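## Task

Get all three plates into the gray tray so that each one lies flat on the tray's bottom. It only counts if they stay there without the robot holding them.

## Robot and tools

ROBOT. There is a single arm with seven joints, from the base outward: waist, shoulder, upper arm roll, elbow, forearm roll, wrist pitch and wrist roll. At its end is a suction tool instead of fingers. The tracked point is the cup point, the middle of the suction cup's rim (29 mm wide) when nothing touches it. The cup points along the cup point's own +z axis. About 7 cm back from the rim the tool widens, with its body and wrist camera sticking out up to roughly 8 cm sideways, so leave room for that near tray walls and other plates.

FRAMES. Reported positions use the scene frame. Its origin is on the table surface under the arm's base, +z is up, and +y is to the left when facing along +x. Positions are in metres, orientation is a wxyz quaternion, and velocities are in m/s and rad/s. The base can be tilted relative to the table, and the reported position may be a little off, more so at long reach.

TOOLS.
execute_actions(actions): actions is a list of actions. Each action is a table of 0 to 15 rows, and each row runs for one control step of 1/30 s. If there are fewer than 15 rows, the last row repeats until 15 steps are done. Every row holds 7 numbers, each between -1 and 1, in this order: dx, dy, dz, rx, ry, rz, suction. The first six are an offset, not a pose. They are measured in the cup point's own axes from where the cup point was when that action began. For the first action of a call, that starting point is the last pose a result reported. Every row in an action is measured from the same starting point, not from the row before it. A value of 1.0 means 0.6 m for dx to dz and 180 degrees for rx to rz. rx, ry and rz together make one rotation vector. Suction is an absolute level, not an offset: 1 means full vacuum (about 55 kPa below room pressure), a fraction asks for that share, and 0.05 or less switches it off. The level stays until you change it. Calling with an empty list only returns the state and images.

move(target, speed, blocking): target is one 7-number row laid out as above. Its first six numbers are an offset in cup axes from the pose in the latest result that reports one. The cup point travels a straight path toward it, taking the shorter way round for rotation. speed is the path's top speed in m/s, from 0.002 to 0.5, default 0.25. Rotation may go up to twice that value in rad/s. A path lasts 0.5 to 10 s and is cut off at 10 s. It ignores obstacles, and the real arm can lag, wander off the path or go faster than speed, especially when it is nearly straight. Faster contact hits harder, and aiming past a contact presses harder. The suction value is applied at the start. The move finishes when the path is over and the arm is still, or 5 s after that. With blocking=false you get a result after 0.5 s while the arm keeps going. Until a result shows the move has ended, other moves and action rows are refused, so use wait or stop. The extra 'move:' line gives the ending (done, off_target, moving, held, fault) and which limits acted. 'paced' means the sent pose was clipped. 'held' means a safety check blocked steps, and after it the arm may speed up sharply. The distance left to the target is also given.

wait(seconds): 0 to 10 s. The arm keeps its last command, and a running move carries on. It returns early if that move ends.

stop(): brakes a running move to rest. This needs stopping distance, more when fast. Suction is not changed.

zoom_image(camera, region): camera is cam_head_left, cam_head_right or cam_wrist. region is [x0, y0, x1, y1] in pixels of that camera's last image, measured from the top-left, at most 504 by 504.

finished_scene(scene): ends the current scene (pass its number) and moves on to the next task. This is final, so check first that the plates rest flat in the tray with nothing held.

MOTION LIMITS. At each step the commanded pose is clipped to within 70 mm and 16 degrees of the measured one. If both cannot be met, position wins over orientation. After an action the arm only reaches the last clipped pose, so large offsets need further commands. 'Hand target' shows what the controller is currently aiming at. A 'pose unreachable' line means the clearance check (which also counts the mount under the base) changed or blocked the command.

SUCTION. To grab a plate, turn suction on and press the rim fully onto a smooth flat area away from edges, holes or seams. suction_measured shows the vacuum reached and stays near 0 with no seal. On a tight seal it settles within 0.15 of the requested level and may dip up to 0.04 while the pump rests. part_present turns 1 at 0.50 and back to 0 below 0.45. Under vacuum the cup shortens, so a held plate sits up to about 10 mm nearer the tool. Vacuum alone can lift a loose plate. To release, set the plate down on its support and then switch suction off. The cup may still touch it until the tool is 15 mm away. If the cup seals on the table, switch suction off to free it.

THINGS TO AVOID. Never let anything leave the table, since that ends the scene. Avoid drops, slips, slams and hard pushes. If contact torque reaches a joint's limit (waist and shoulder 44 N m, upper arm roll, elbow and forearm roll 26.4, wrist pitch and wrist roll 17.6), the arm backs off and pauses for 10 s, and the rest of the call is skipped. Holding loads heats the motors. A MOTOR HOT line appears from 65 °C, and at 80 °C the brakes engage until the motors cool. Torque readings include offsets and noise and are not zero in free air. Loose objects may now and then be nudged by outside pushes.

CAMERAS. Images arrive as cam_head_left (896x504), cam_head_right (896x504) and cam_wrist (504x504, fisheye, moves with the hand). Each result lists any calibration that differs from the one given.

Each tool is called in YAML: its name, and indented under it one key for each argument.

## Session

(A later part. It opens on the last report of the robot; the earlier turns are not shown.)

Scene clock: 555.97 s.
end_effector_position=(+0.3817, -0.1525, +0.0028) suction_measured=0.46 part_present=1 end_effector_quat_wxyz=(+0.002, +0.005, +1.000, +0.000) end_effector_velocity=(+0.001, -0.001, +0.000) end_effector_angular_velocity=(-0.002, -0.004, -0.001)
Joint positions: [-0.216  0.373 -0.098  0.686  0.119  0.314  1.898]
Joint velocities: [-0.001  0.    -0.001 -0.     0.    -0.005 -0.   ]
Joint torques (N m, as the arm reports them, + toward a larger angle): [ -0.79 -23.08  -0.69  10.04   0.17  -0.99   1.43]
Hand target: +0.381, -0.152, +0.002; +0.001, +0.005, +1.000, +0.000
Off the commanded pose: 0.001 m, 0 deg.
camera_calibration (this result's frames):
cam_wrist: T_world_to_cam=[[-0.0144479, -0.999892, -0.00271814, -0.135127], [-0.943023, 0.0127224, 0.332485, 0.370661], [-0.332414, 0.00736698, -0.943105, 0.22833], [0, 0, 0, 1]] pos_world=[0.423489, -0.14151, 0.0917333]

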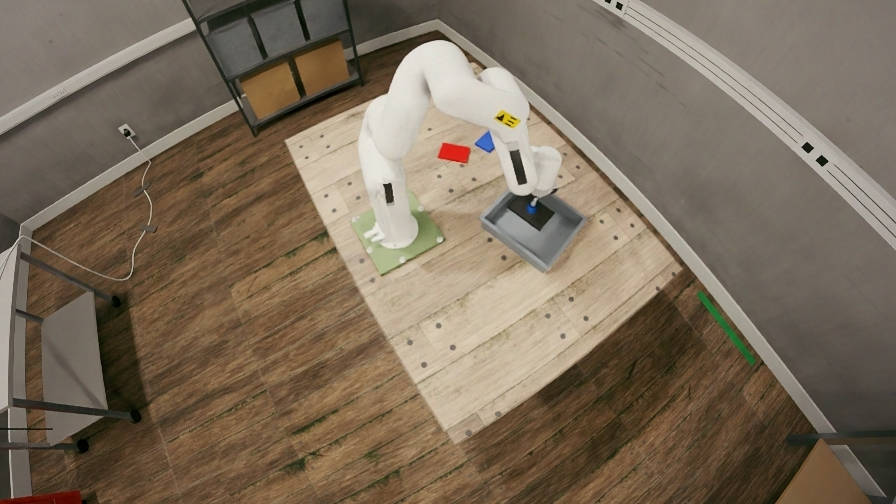

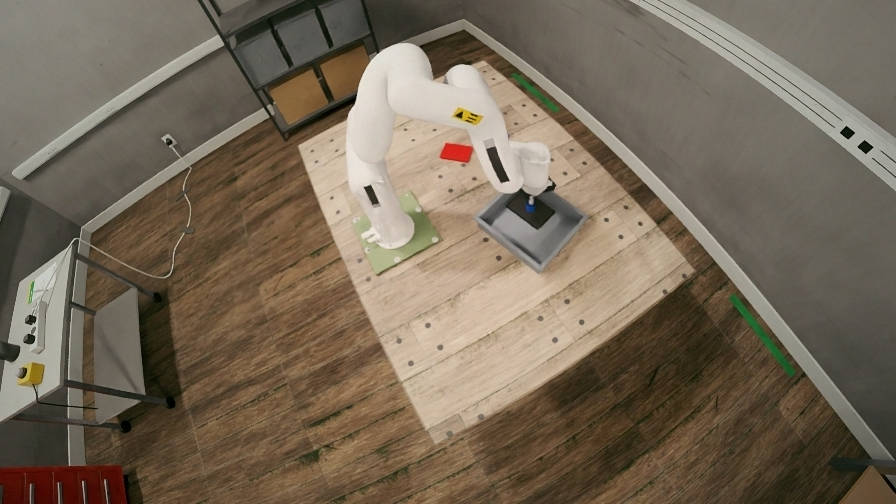

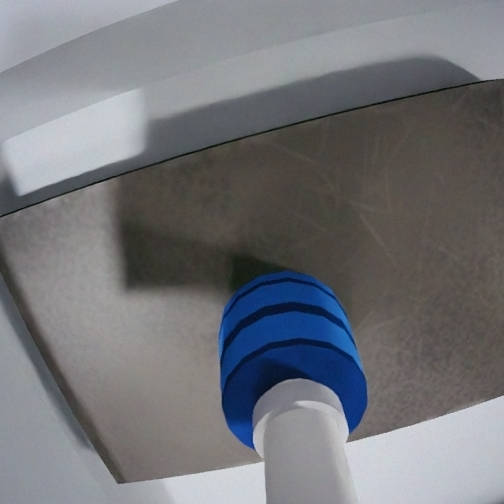

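execute_actions:
  actions: []

Scene clock: 578.57 s.
end_effector_position=(+0.3813, -0.1523, +0.0022) suction_measured=0.00 part_present=0 end_effector_quat_wxyz=(+0.001, +0.005, +1.000, +0.000) end_effector_velocity=(-0.000, -0.001, +0.000) end_effector_angular_velocity=(-0.001, -0.000, -0.003)
Joint positions: [-0.216  0.374 -0.098  0.685  0.119  0.314  1.898]
Joint velocities: [-0.001  0.    -0.003  0.001  0.     0.    -0.   ]
Joint torques (N m, as the arm reports them, + toward a larger angle): [ -0.27 -11.27  -0.36   0.93   0.15   0.84   1.09]
Hand target: +0.381, -0.152, +0.002; +0.001, +0.005, +1.000, +0.000
Off the commanded pose: 0.000 m, 0 deg.
camera_calibration (this result's frames):
cam_wrist: T_world_to_cam=[[-0.0144039, -0.999891, -0.00316683, -0.134958], [-0.942556, 0.0125207, 0.333813, 0.370155], [-0.333737, 0.00779313, -0.942634, 0.228241], [0, 0, 0, 1]] pos_world=[0.42312, -0.141356, 0.0911578]

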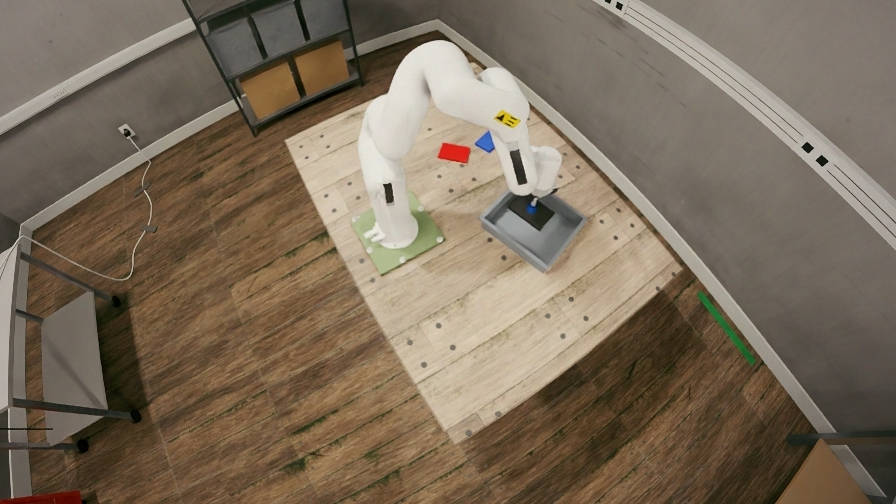

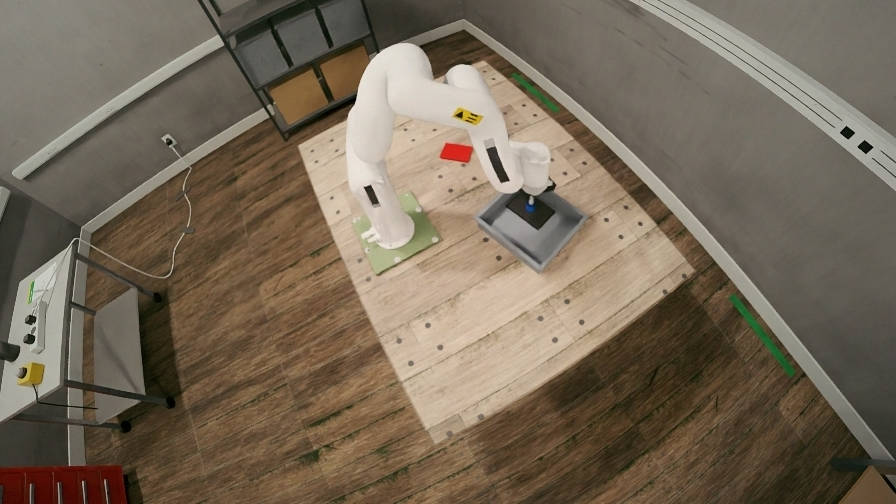

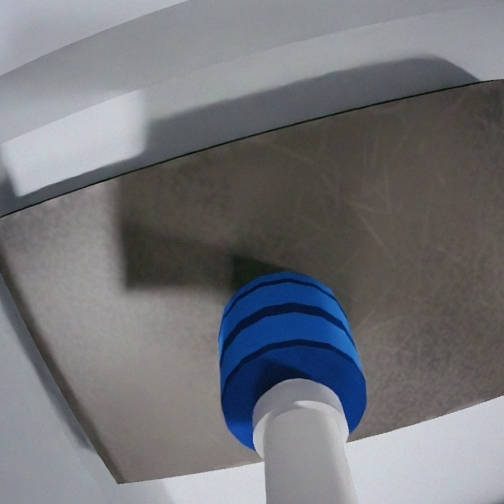

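execute_actions:
  actions:
    - [[0,0,-0.003,0,0,0,0],[0,0,-0.007,0,0,0,0],[0,0,-0.013,0,0,0,0],[0,0,-0.0215,0,0,0,0],[0,0,-0.032,0,0,0,0],[0,0,-0.044,0,0,0,0],[0,0.001,-0.0565,0,0,0,0],[0.001,0.004,-0.069,0,0,0,0],[0.002,0.009,-0.081,0,0,0,0],[0.003,0.015,-0.092,0,0,0,0],[0.005,0.022,-0.101,0,0,0,0],[0.0065,0.029,-0.1075,0,0,0,0],[0.008,0.035,-0.112,0,0,0,0],[0.009,0.039,-0.1133,0,0,0,0],[0.009,0.040,-0.1133,0,0,0,0]]

Scene clock: 588.03 s.
end_effector_position=(+0.3782, -0.1368, +0.0609) suction_measured=0.00 part_present=0 end_effector_quat_wxyz=(+0.001, +0.005, +1.000, +0.001) end_effector_velocity=(-0.014, +0.111, +0.125) end_effector_angular_velocity=(-0.010, -0.023, +0.034)
Joint positions: [-0.172  0.17  -0.122  0.641  0.049  0.472  1.982]
Joint velocities: [ 0.182 -0.513  0.044 -0.192 -0.186  0.288  0.353]
Joint torques (N m, as the arm reports them, + toward a larger angle): [ -1.   -17.6   -0.62  12.53   0.46  -1.15   1.17]
Hand target: +0.376, -0.129, +0.069; +0.001, +0.005, +1.000, +0.000
Off the commanded pose: 0.013 m, 0 deg.
camera_calibration (this result's frames):
cam_wrist: T_world_to_cam=[[-0.0139369, -0.999896, -0.00376031, -0.119452], [-0.942874, 0.01189, 0.332936, 0.347586], [-0.332857, 0.0081856, -0.942942, 0.282106], [0, 0, 0, 1]] pos_world=[0.419966, -0.125882, 0.149836]

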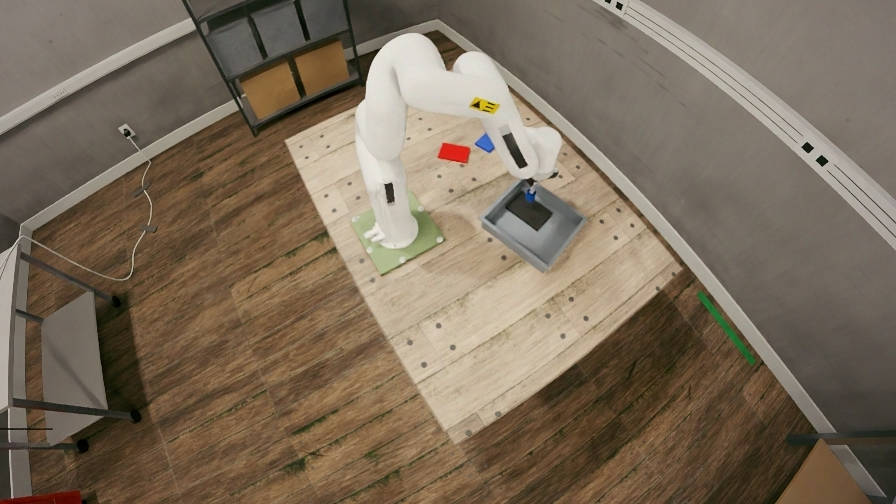

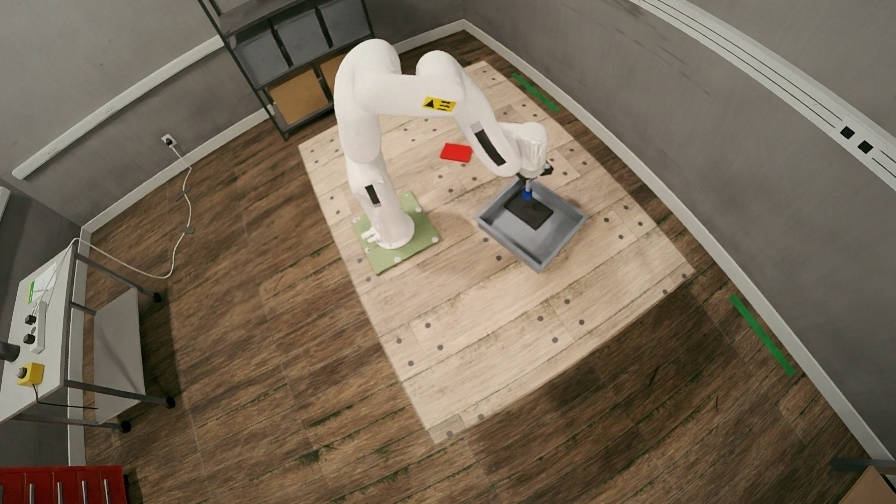

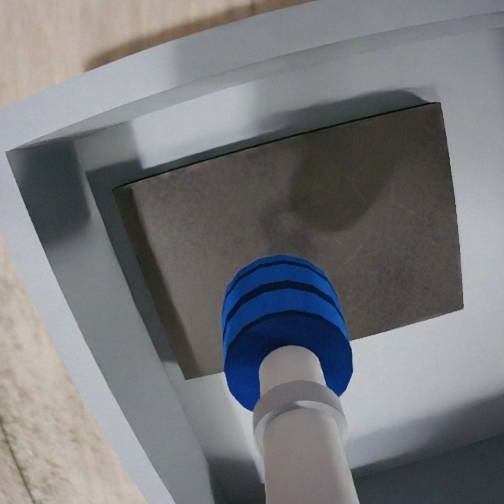

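execute_actions:
  actions: []

Scene clock: 604.83 s.
end_effector_position=(+0.3763, -0.1291, +0.0688) suction_measured=0.00 part_present=0 end_effector_quat_wxyz=(+0.001, +0.005, +1.000, +0.000) end_effector_velocity=(+0.000, +0.000, -0.000) end_effector_angular_velocity=(+0.000, +0.000, +0.001)
Joint positions: [-0.159  0.135 -0.12   0.627  0.036  0.492  2.01 ]
Joint velocities: [-0.    -0.     0.001  0.    -0.     0.    -0.   ]
Joint torques (N m, as the arm reports them, + toward a larger angle): [ -0.73 -22.74  -0.43  13.81   0.14  -1.03   1.41]
Hand target: +0.376, -0.129, +0.069; +0.001, +0.005, +1.000, +0.000
Off the commanded pose: 0.002 m, 0 deg.
camera_calibration (this result's frames):
cam_wrist: T_world_to_cam=[[-0.0140533, -0.999897, -0.0029219, -0.11176], [-0.942675, 0.0122746, 0.333486, 0.343032], [-0.333415, 0.00744099, -0.942751, 0.289005], [0, 0, 0, 1]] pos_world=[0.418156, -0.11811, 0.157737]

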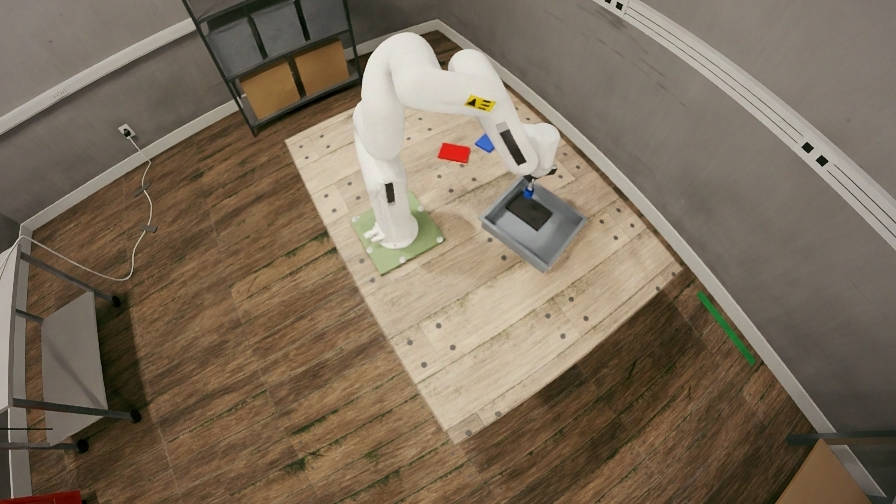

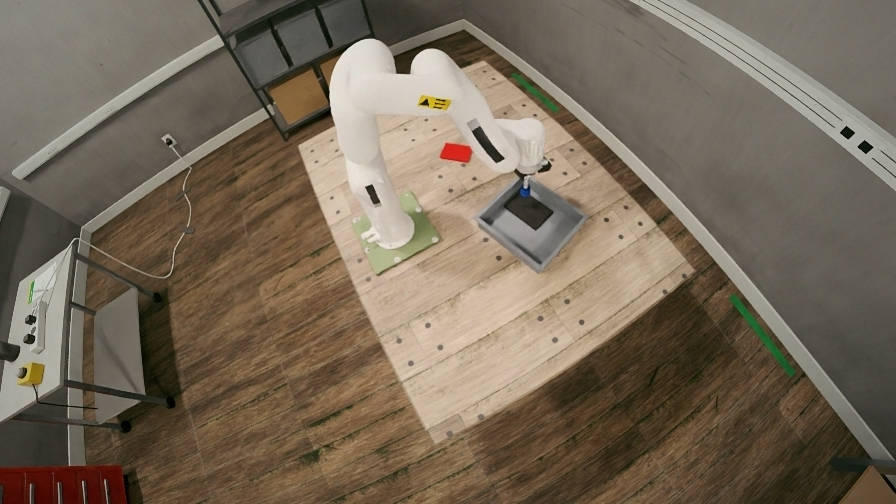

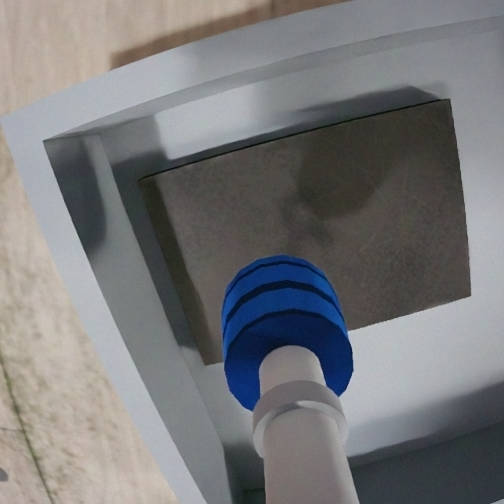

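zoom_image:
  camera: "cam_wrist"
  region: [330, 240, 504, 504]

zoom_image:
  camera: "cam_wrist"
  region: [100, 300, 300, 504]

zoom_image:
  camera: "cam_head_left"
  region: [420, 110, 600, 280]

Region (330, 240, 504, 504) of cam_wrist's 504x504 image, scaled by 1.909, with more detail than that image has; it fills the left 332 columns of this view, and the rest is white.

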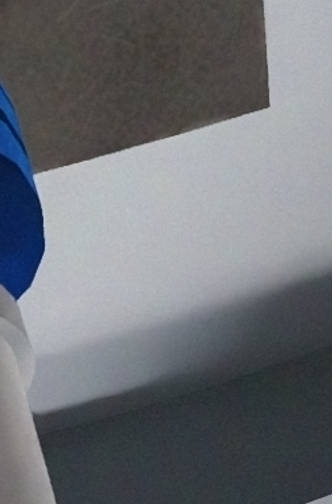

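Region (100, 300, 300, 504) of cam_wrist's 504x504 image, scaled by 2.471, with more detail than that image has; it fills the left 494 columns of this view, and the rest is white.

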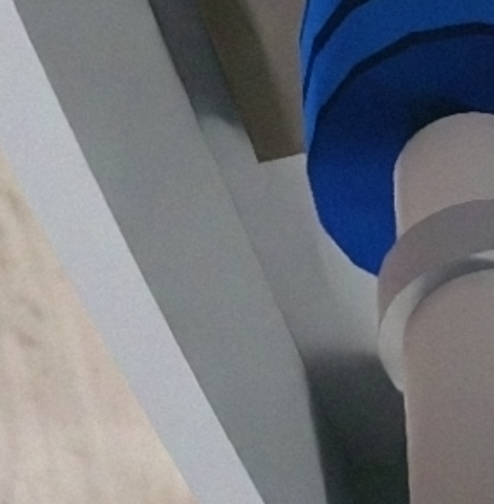

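Region (420, 110, 600, 280) of cam_head_left's 896x504 image, scaled by 2.800, with more detail than that image has.

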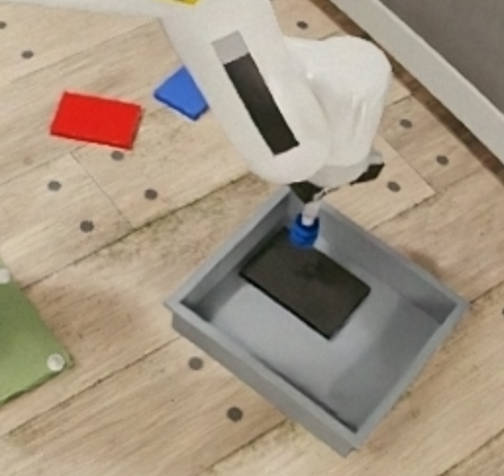

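move:
  target: [0.1152, 0.5056, 0.0397, 0, 0.0006, -0.1522, 0]
  speed: 0.4

Scene clock: 650.30 s.
end_effector_position=(+0.3116, +0.1740, +0.0453) suction_measured=0.00 part_present=0 end_effector_quat_wxyz=(+0.000, -0.231, +0.973, +0.000) end_effector_velocity=(-0.002, +0.006, +0.000) end_effector_angular_velocity=(-0.002, -0.001, +0.014)
Joint positions: [ 0.278  0.112  0.265  0.482 -0.08   0.374  2.458]
Joint velocities: [ 0.012  0.002  0.005  0.003 -0.01   0.001  0.012]
Joint torques (N m, as the arm reports them, + toward a larger angle): [ -0.54 -20.67   0.45  12.41   0.18  -0.96   1.18]
Hand target: +0.311, +0.175, +0.045; +0.001, -0.232, +0.973, +0.000
Off the commanded pose: 0.002 m, 0 deg.
move: done
camera_calibration (this result's frames):
cam_wrist: T_world_to_cam=[[0.445847, -0.895106, -0.00221733, 0.0287466], [-0.843216, -0.420829, 0.334499, 0.330516], [-0.300345, -0.147266, -0.942394, 0.259642], [0, 0, 0, 1]] pos_world=[0.343862, 0.203059, 0.134191]

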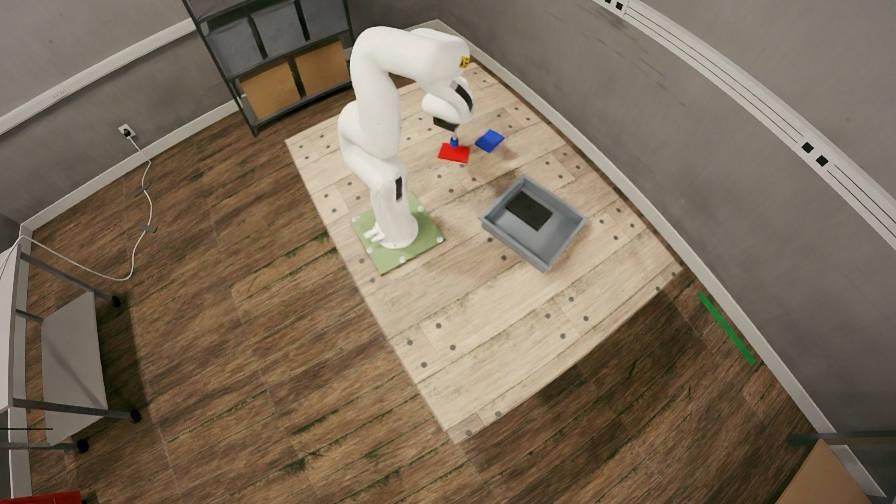

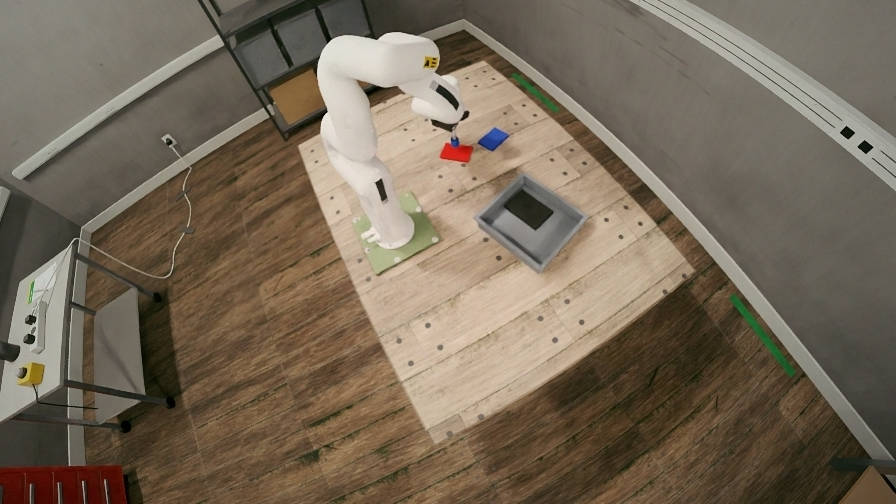

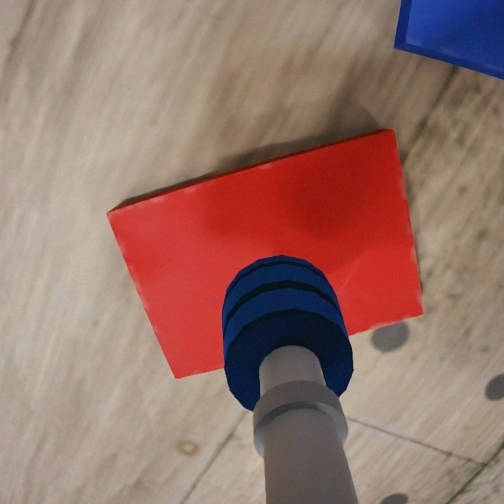

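execute_actions:
  actions: []

zoom_image:
  camera: "cam_wrist"
  region: [90, 180, 210, 400]

zoom_image:
  camera: "cam_wrist"
  region: [330, 110, 450, 330]

Scene clock: 654.80 s.
end_effector_position=(+0.3114, +0.1749, +0.0453) suction_measured=0.00 part_present=0 end_effector_quat_wxyz=(+0.001, -0.232, +0.973, +0.000) end_effector_velocity=(-0.001, +0.001, -0.000) end_effector_angular_velocity=(-0.000, +0.001, +0.002)
Joint positions: [ 0.279  0.113  0.266  0.482 -0.081  0.374  2.459]
Joint velocities: [ 0.002  0.     0.    -0.     0.001  0.     0.   ]
Joint torques (N m, as the arm reports them, + toward a larger angle): [ -0.49 -20.35   0.36  12.44  -0.06  -0.94   1.36]
Hand target: +0.311, +0.175, +0.045; +0.001, -0.232, +0.973, +0.000
Off the commanded pose: 0.001 m, 0 deg.
camera_calibration (this result's frames):
cam_wrist: T_world_to_cam=[[0.447807, -0.894128, -0.00215938, 0.0288299], [-0.842321, -0.422668, 0.334434, 0.330668], [-0.299939, -0.147943, -0.942417, 0.259654], [0, 0, 0, 1]] pos_world=[0.343499, 0.203955, 0.134177]

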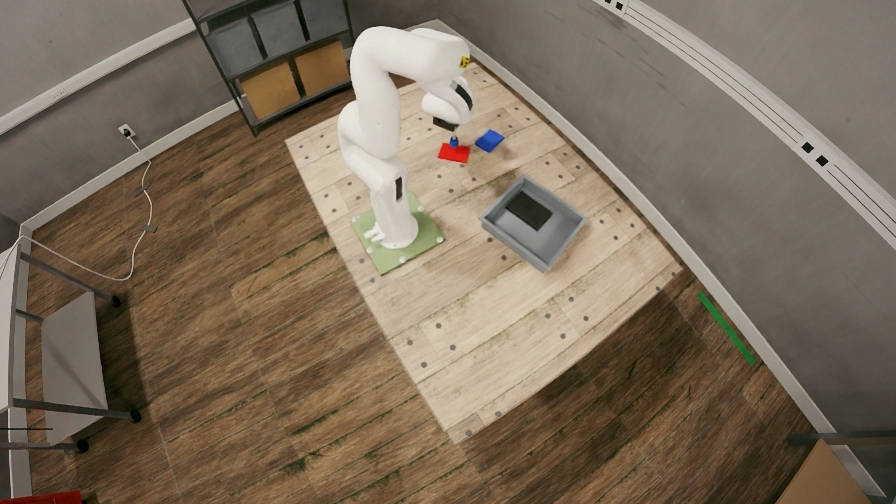

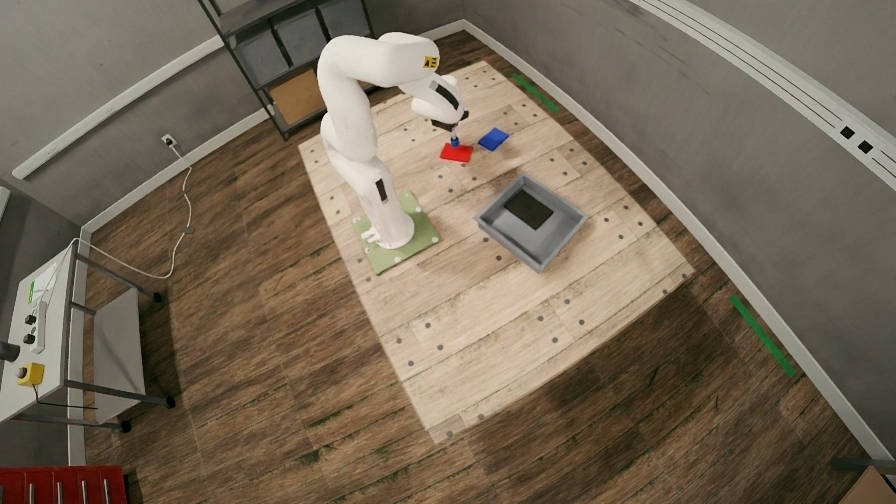

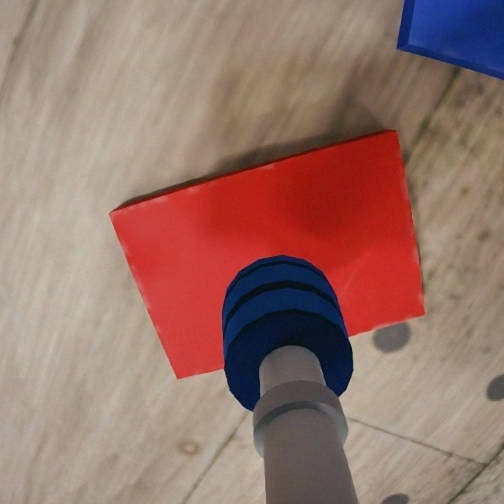

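Region (90, 180, 210, 400) of cam_wrist's 504x504 image, scaled by 2.291, with more detail than that image has; it fills the left 275 columns of this view, and the rest is white.

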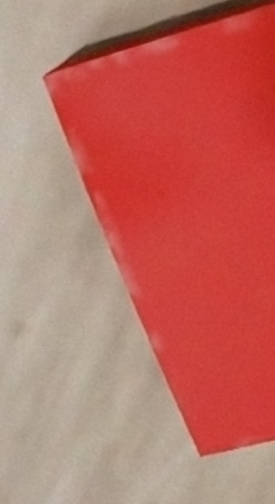

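Region (330, 110, 450, 330) of cam_wrist's 504x504 image, scaled by 2.291, with more detail than that image has; it fills the left 275 columns of this view, and the rest is white.

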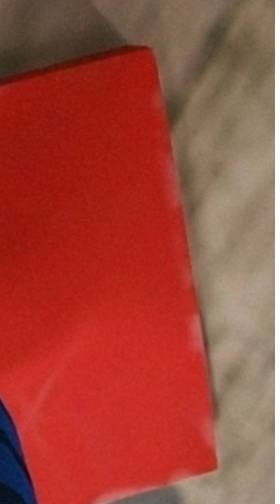

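zoom_image:
  camera: "cam_wrist"
  region: [100, 190, 150, 230]

zoom_image:
  camera: "cam_wrist"
  region: [360, 115, 410, 155]

zoom_image:
  camera: "cam_head_left"
  region: [430, 120, 520, 175]

Region (100, 190, 150, 230) of cam_wrist's 504x504 image, scaled by 10.080, with more detail than that image has; it fills the top 403 rows of this view, and the rest is white.

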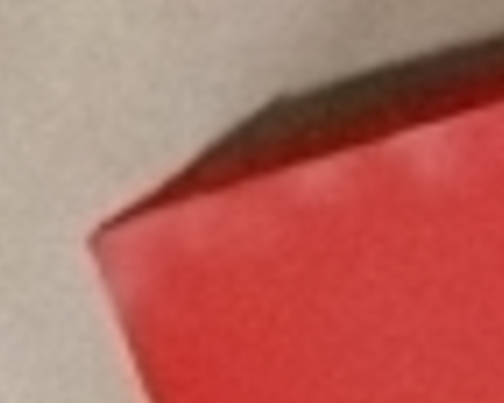

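Region (360, 115, 410, 155) of cam_wrist's 504x504 image, scaled by 10.080, with more detail than that image has; it fills the top 403 rows of this view, and the rest is white.

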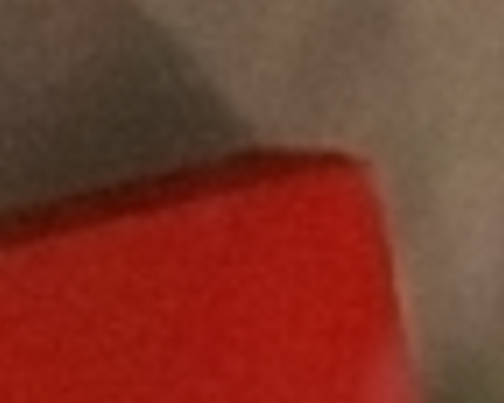

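Region (430, 120, 520, 175) of cam_head_left's 896x504 image, scaled by 5.600, with more detail than that image has.

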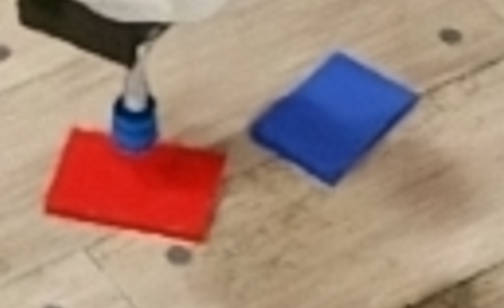

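execute_actions:
  actions:
    - [[0.0003,-0.0002,0.002,0,0,0,1],[0.0009,-0.0006,0.007,0,0,0,1],[0.0017,-0.0011,0.014,0,0,0,1],[0.0025,-0.0016,0.022,0,0,0,1],[0.0032,-0.0021,0.030,0,0,0,1],[0.0036,-0.0023,0.037,0,0,0,1],[0.0037,-0.0024,0.043,0,0,0,1],[0.0037,-0.0024,0.0475,0,0,0,1],[0.0037,-0.0024,0.051,0,0,0,1],[0.0037,-0.0024,0.0537,0,0,0,1],[0.0037,-0.0024,0.056,0,0,0,1],[0.0037,-0.0024,0.058,0,0,0,1],[0.0037,-0.0024,0.0598,0,0,0,1],[0.0037,-0.0024,0.0615,0,0,0,1],[0.0037,-0.0024,0.063,0,0,0,1]]

execute_actions:
  actions: []

Scene clock: 727.13 s.
end_effector_position=(+0.3094, +0.1726, +0.0109) suction_measured=0.05 part_present=0 end_effector_quat_wxyz=(-0.000, -0.232, +0.973, +0.001) end_effector_velocity=(+0.007, +0.004, -0.037) end_effector_angular_velocity=(-0.003, -0.021, +0.000)
Joint positions: [ 0.3    0.239  0.216  0.486 -0.19   0.258  2.534]
Joint velocities: [ 0.085  0.155 -0.113  0.038 -0.169 -0.131  0.136]
Joint torques (N m, as the arm reports them, + toward a larger angle): [ -0.92 -23.81   0.75  10.24   0.14  -1.13   1.41]
Hand target: +0.310, +0.173, +0.008; +0.000, -0.232, +0.973, +0.001
Off the commanded pose: 0.003 m, 0 deg.
camera_calibration (this result's frames):
cam_wrist: T_world_to_cam=[[0.448256, -0.893893, -0.00479327, 0.0274488], [-0.841301, -0.423683, 0.335716, 0.339411], [-0.302125, -0.146454, -0.941951, 0.22672], [0, 0, 0, 1]] pos_world=[0.34174, 0.201543, 0.0997446]

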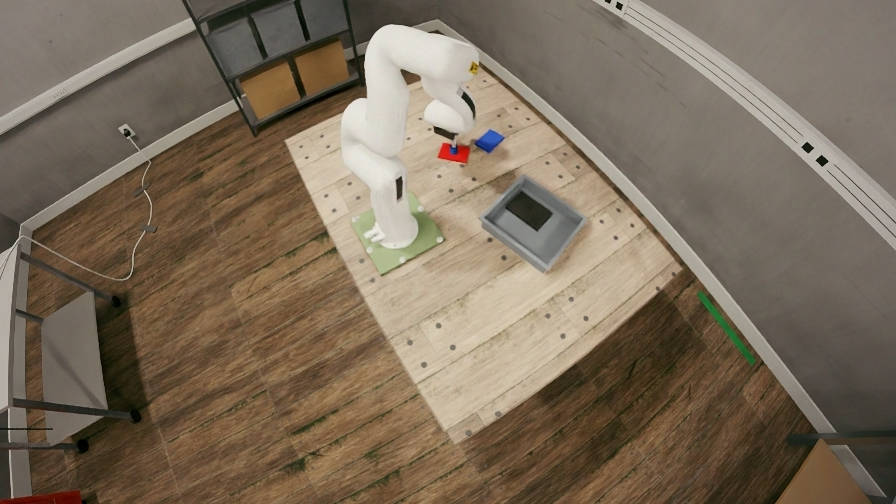

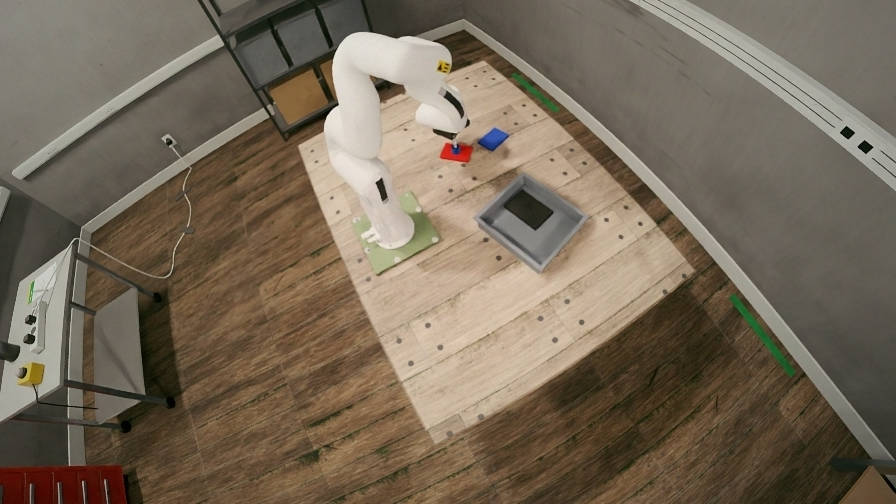

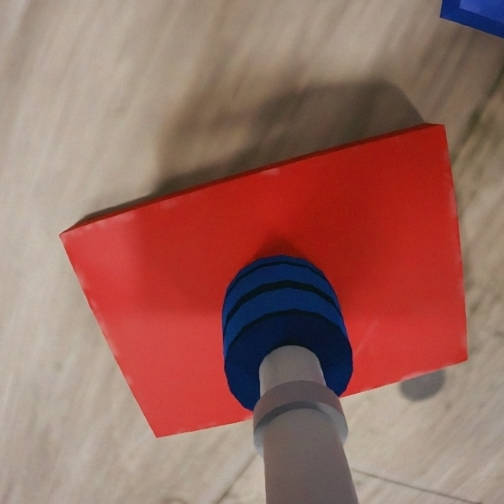

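Scene clock: 727.13 s.
end_effector_position=(+0.3094, +0.1726, +0.0109) suction_measured=0.05 part_present=0 end_effector_quat_wxyz=(-0.000, -0.232, +0.973, +0.001) end_effector_velocity=(+0.007, +0.004, -0.037) end_effector_angular_velocity=(-0.003, -0.021, +0.000)
Joint positions: [ 0.3    0.239  0.216  0.486 -0.19   0.258  2.534]
Joint velocities: [ 0.085  0.155 -0.113  0.038 -0.169 -0.131  0.136]
Joint torques (N m, as the arm reports them, + toward a larger angle): [ -0.92 -23.81   0.75  10.24   0.14  -1.13   1.41]
Hand target: +0.310, +0.173, +0.008; +0.000, -0.232, +0.973, +0.001
Off the commanded pose: 0.003 m, 0 deg.
camera_calibration (this result's frames):
cam_wrist: T_world_to_cam=[[0.448256, -0.893893, -0.00479327, 0.0274488], [-0.841301, -0.423683, 0.335716, 0.339411], [-0.302125, -0.146454, -0.941951, 0.22672], [0, 0, 0, 1]] pos_world=[0.34174, 0.201543, 0.0997446]

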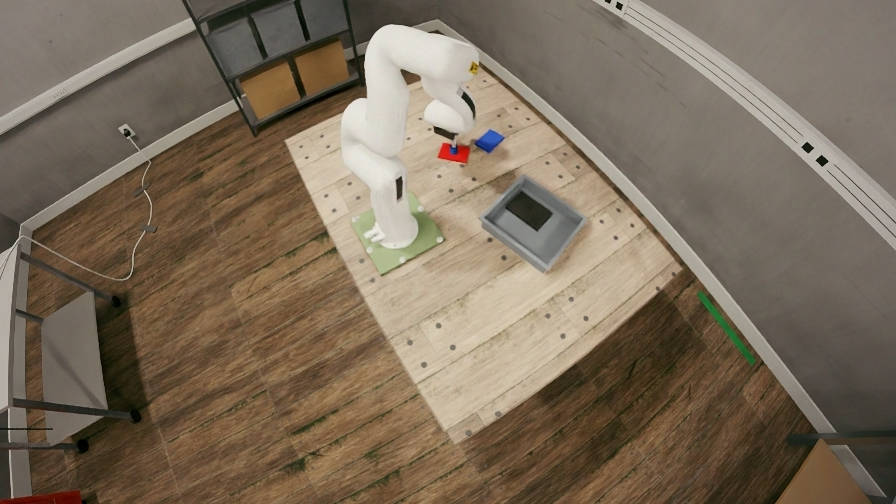

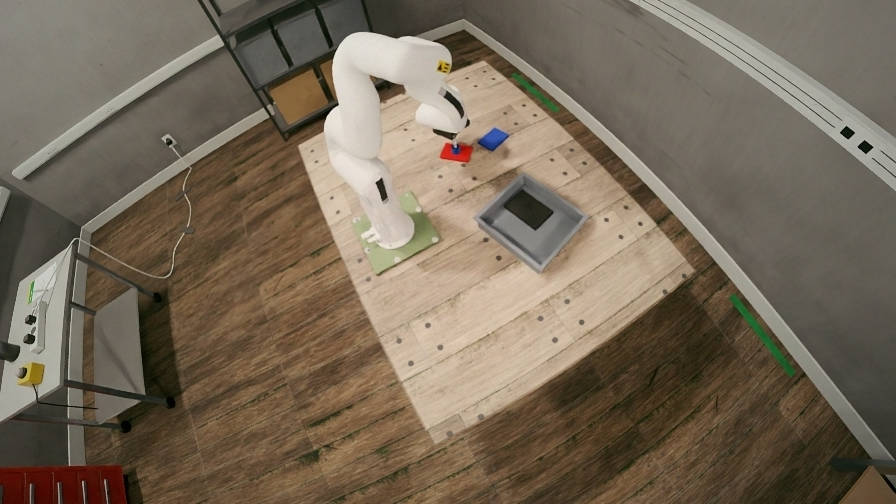

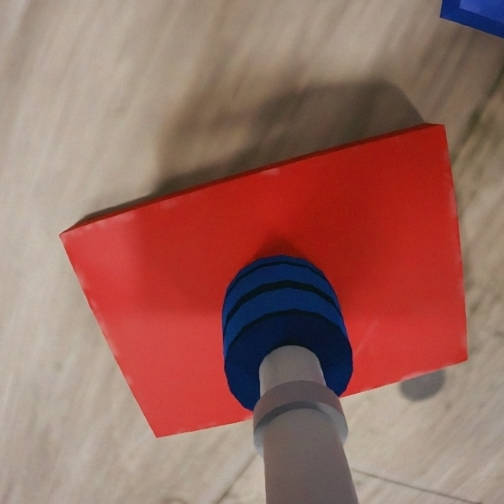

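execute_actions:
  actions: []

Scene clock: 730.70 s.
end_effector_position=(+0.3098, +0.1727, +0.0077) suction_measured=0.98 part_present=1 end_effector_quat_wxyz=(+0.000, -0.232, +0.973, +0.001) end_effector_velocity=(+0.000, -0.001, -0.000) end_effector_angular_velocity=(-0.000, +0.000, -0.003)
Joint positions: [ 0.308  0.252  0.206  0.488 -0.204  0.247  2.545]
Joint velocities: [-0.003 -0.    -0.    -0.001  0.    -0.    -0.   ]
Joint torques (N m, as the arm reports them, + toward a larger angle): [ -1.07 -22.89   0.74  10.44  -0.07  -1.1    1.36]
Hand target: +0.310, +0.173, +0.008; +0.000, -0.232, +0.973, +0.001
Off the commanded pose: 0.000 m, 0 deg.
camera_calibration (this result's frames):
cam_wrist: T_world_to_cam=[[0.448036, -0.894007, -0.00380945, 0.0274674], [-0.84188, -0.423338, 0.334699, 0.341011], [-0.300836, -0.14675, -0.942317, 0.223525], [0, 0, 0, 1]] pos_world=[0.342028, 0.201722, 0.0966003]

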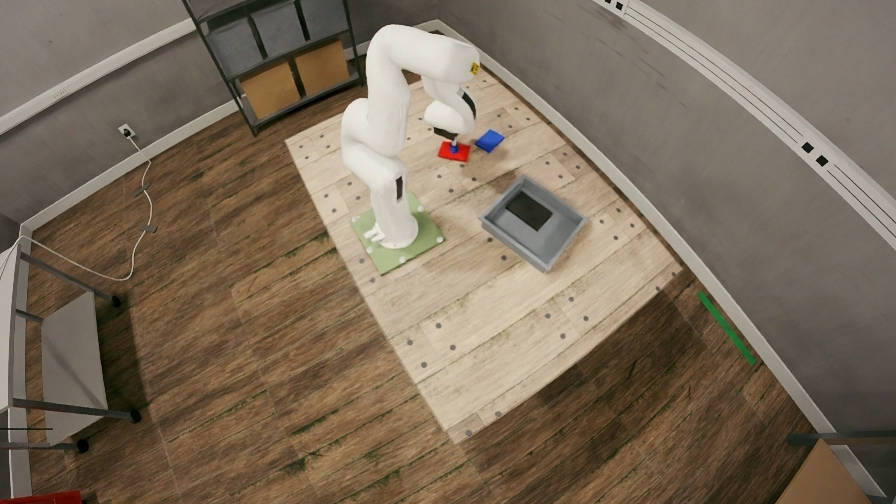

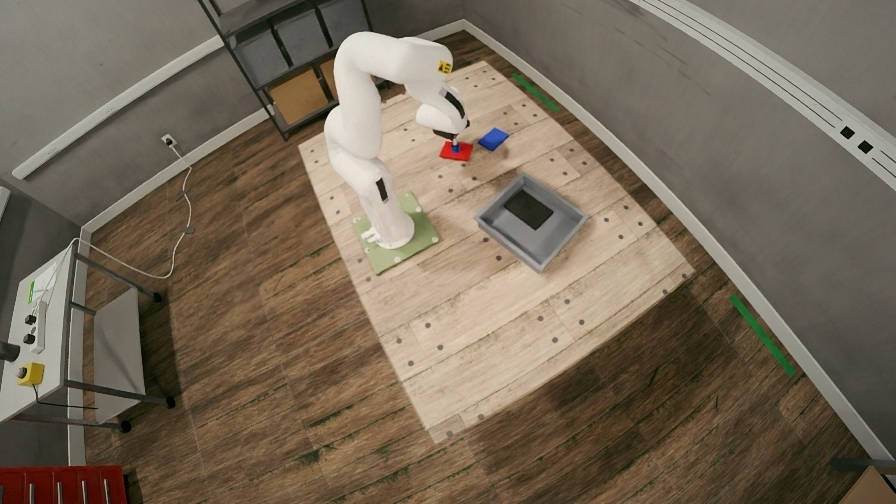

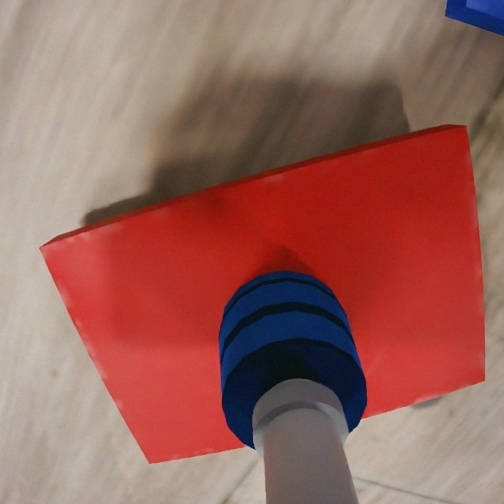

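zoom_image:
  camera: "cam_wrist"
  region: [30, 210, 110, 270]

zoom_image:
  camera: "cam_wrist"
  region: [410, 105, 490, 165]

zoom_image:
  camera: "cam_wrist"
  region: [120, 430, 200, 490]

zoom_image:
  camera: "cam_wrist"
  region: [424, 350, 504, 410]

Region (30, 210, 110, 270) of cam_wrist's 504x504 image, scaled by 6.300, with more detail than that image has; it fills the top 378 rows of this view, and the rest is white.

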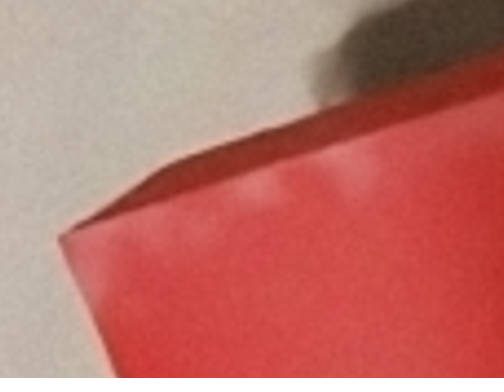

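Region (410, 105, 490, 165) of cam_wrist's 504x504 image, scaled by 6.300, with more detail than that image has; it fills the top 378 rows of this view, and the rest is white.

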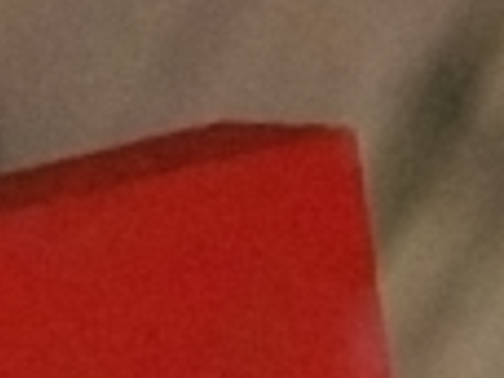

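Region (120, 430, 200, 490) of cam_wrist's 504x504 image, scaled by 6.300, with more detail than that image has; it fills the top 378 rows of this view, and the rest is white.

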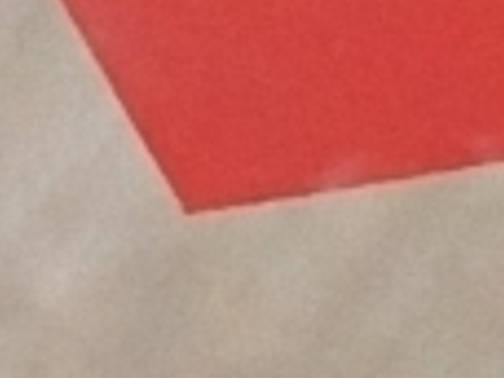

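Region (424, 350, 504, 410) of cam_wrist's 504x504 image, scaled by 6.300, with more detail than that image has; it fills the top 378 rows of this view, and the rest is white.

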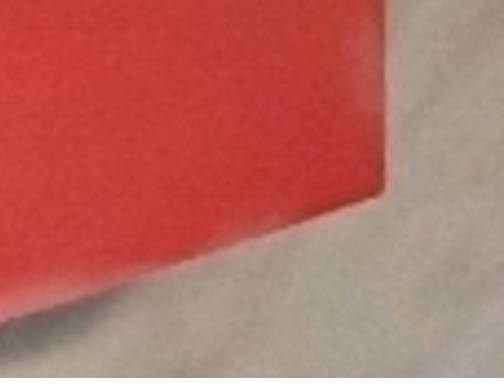

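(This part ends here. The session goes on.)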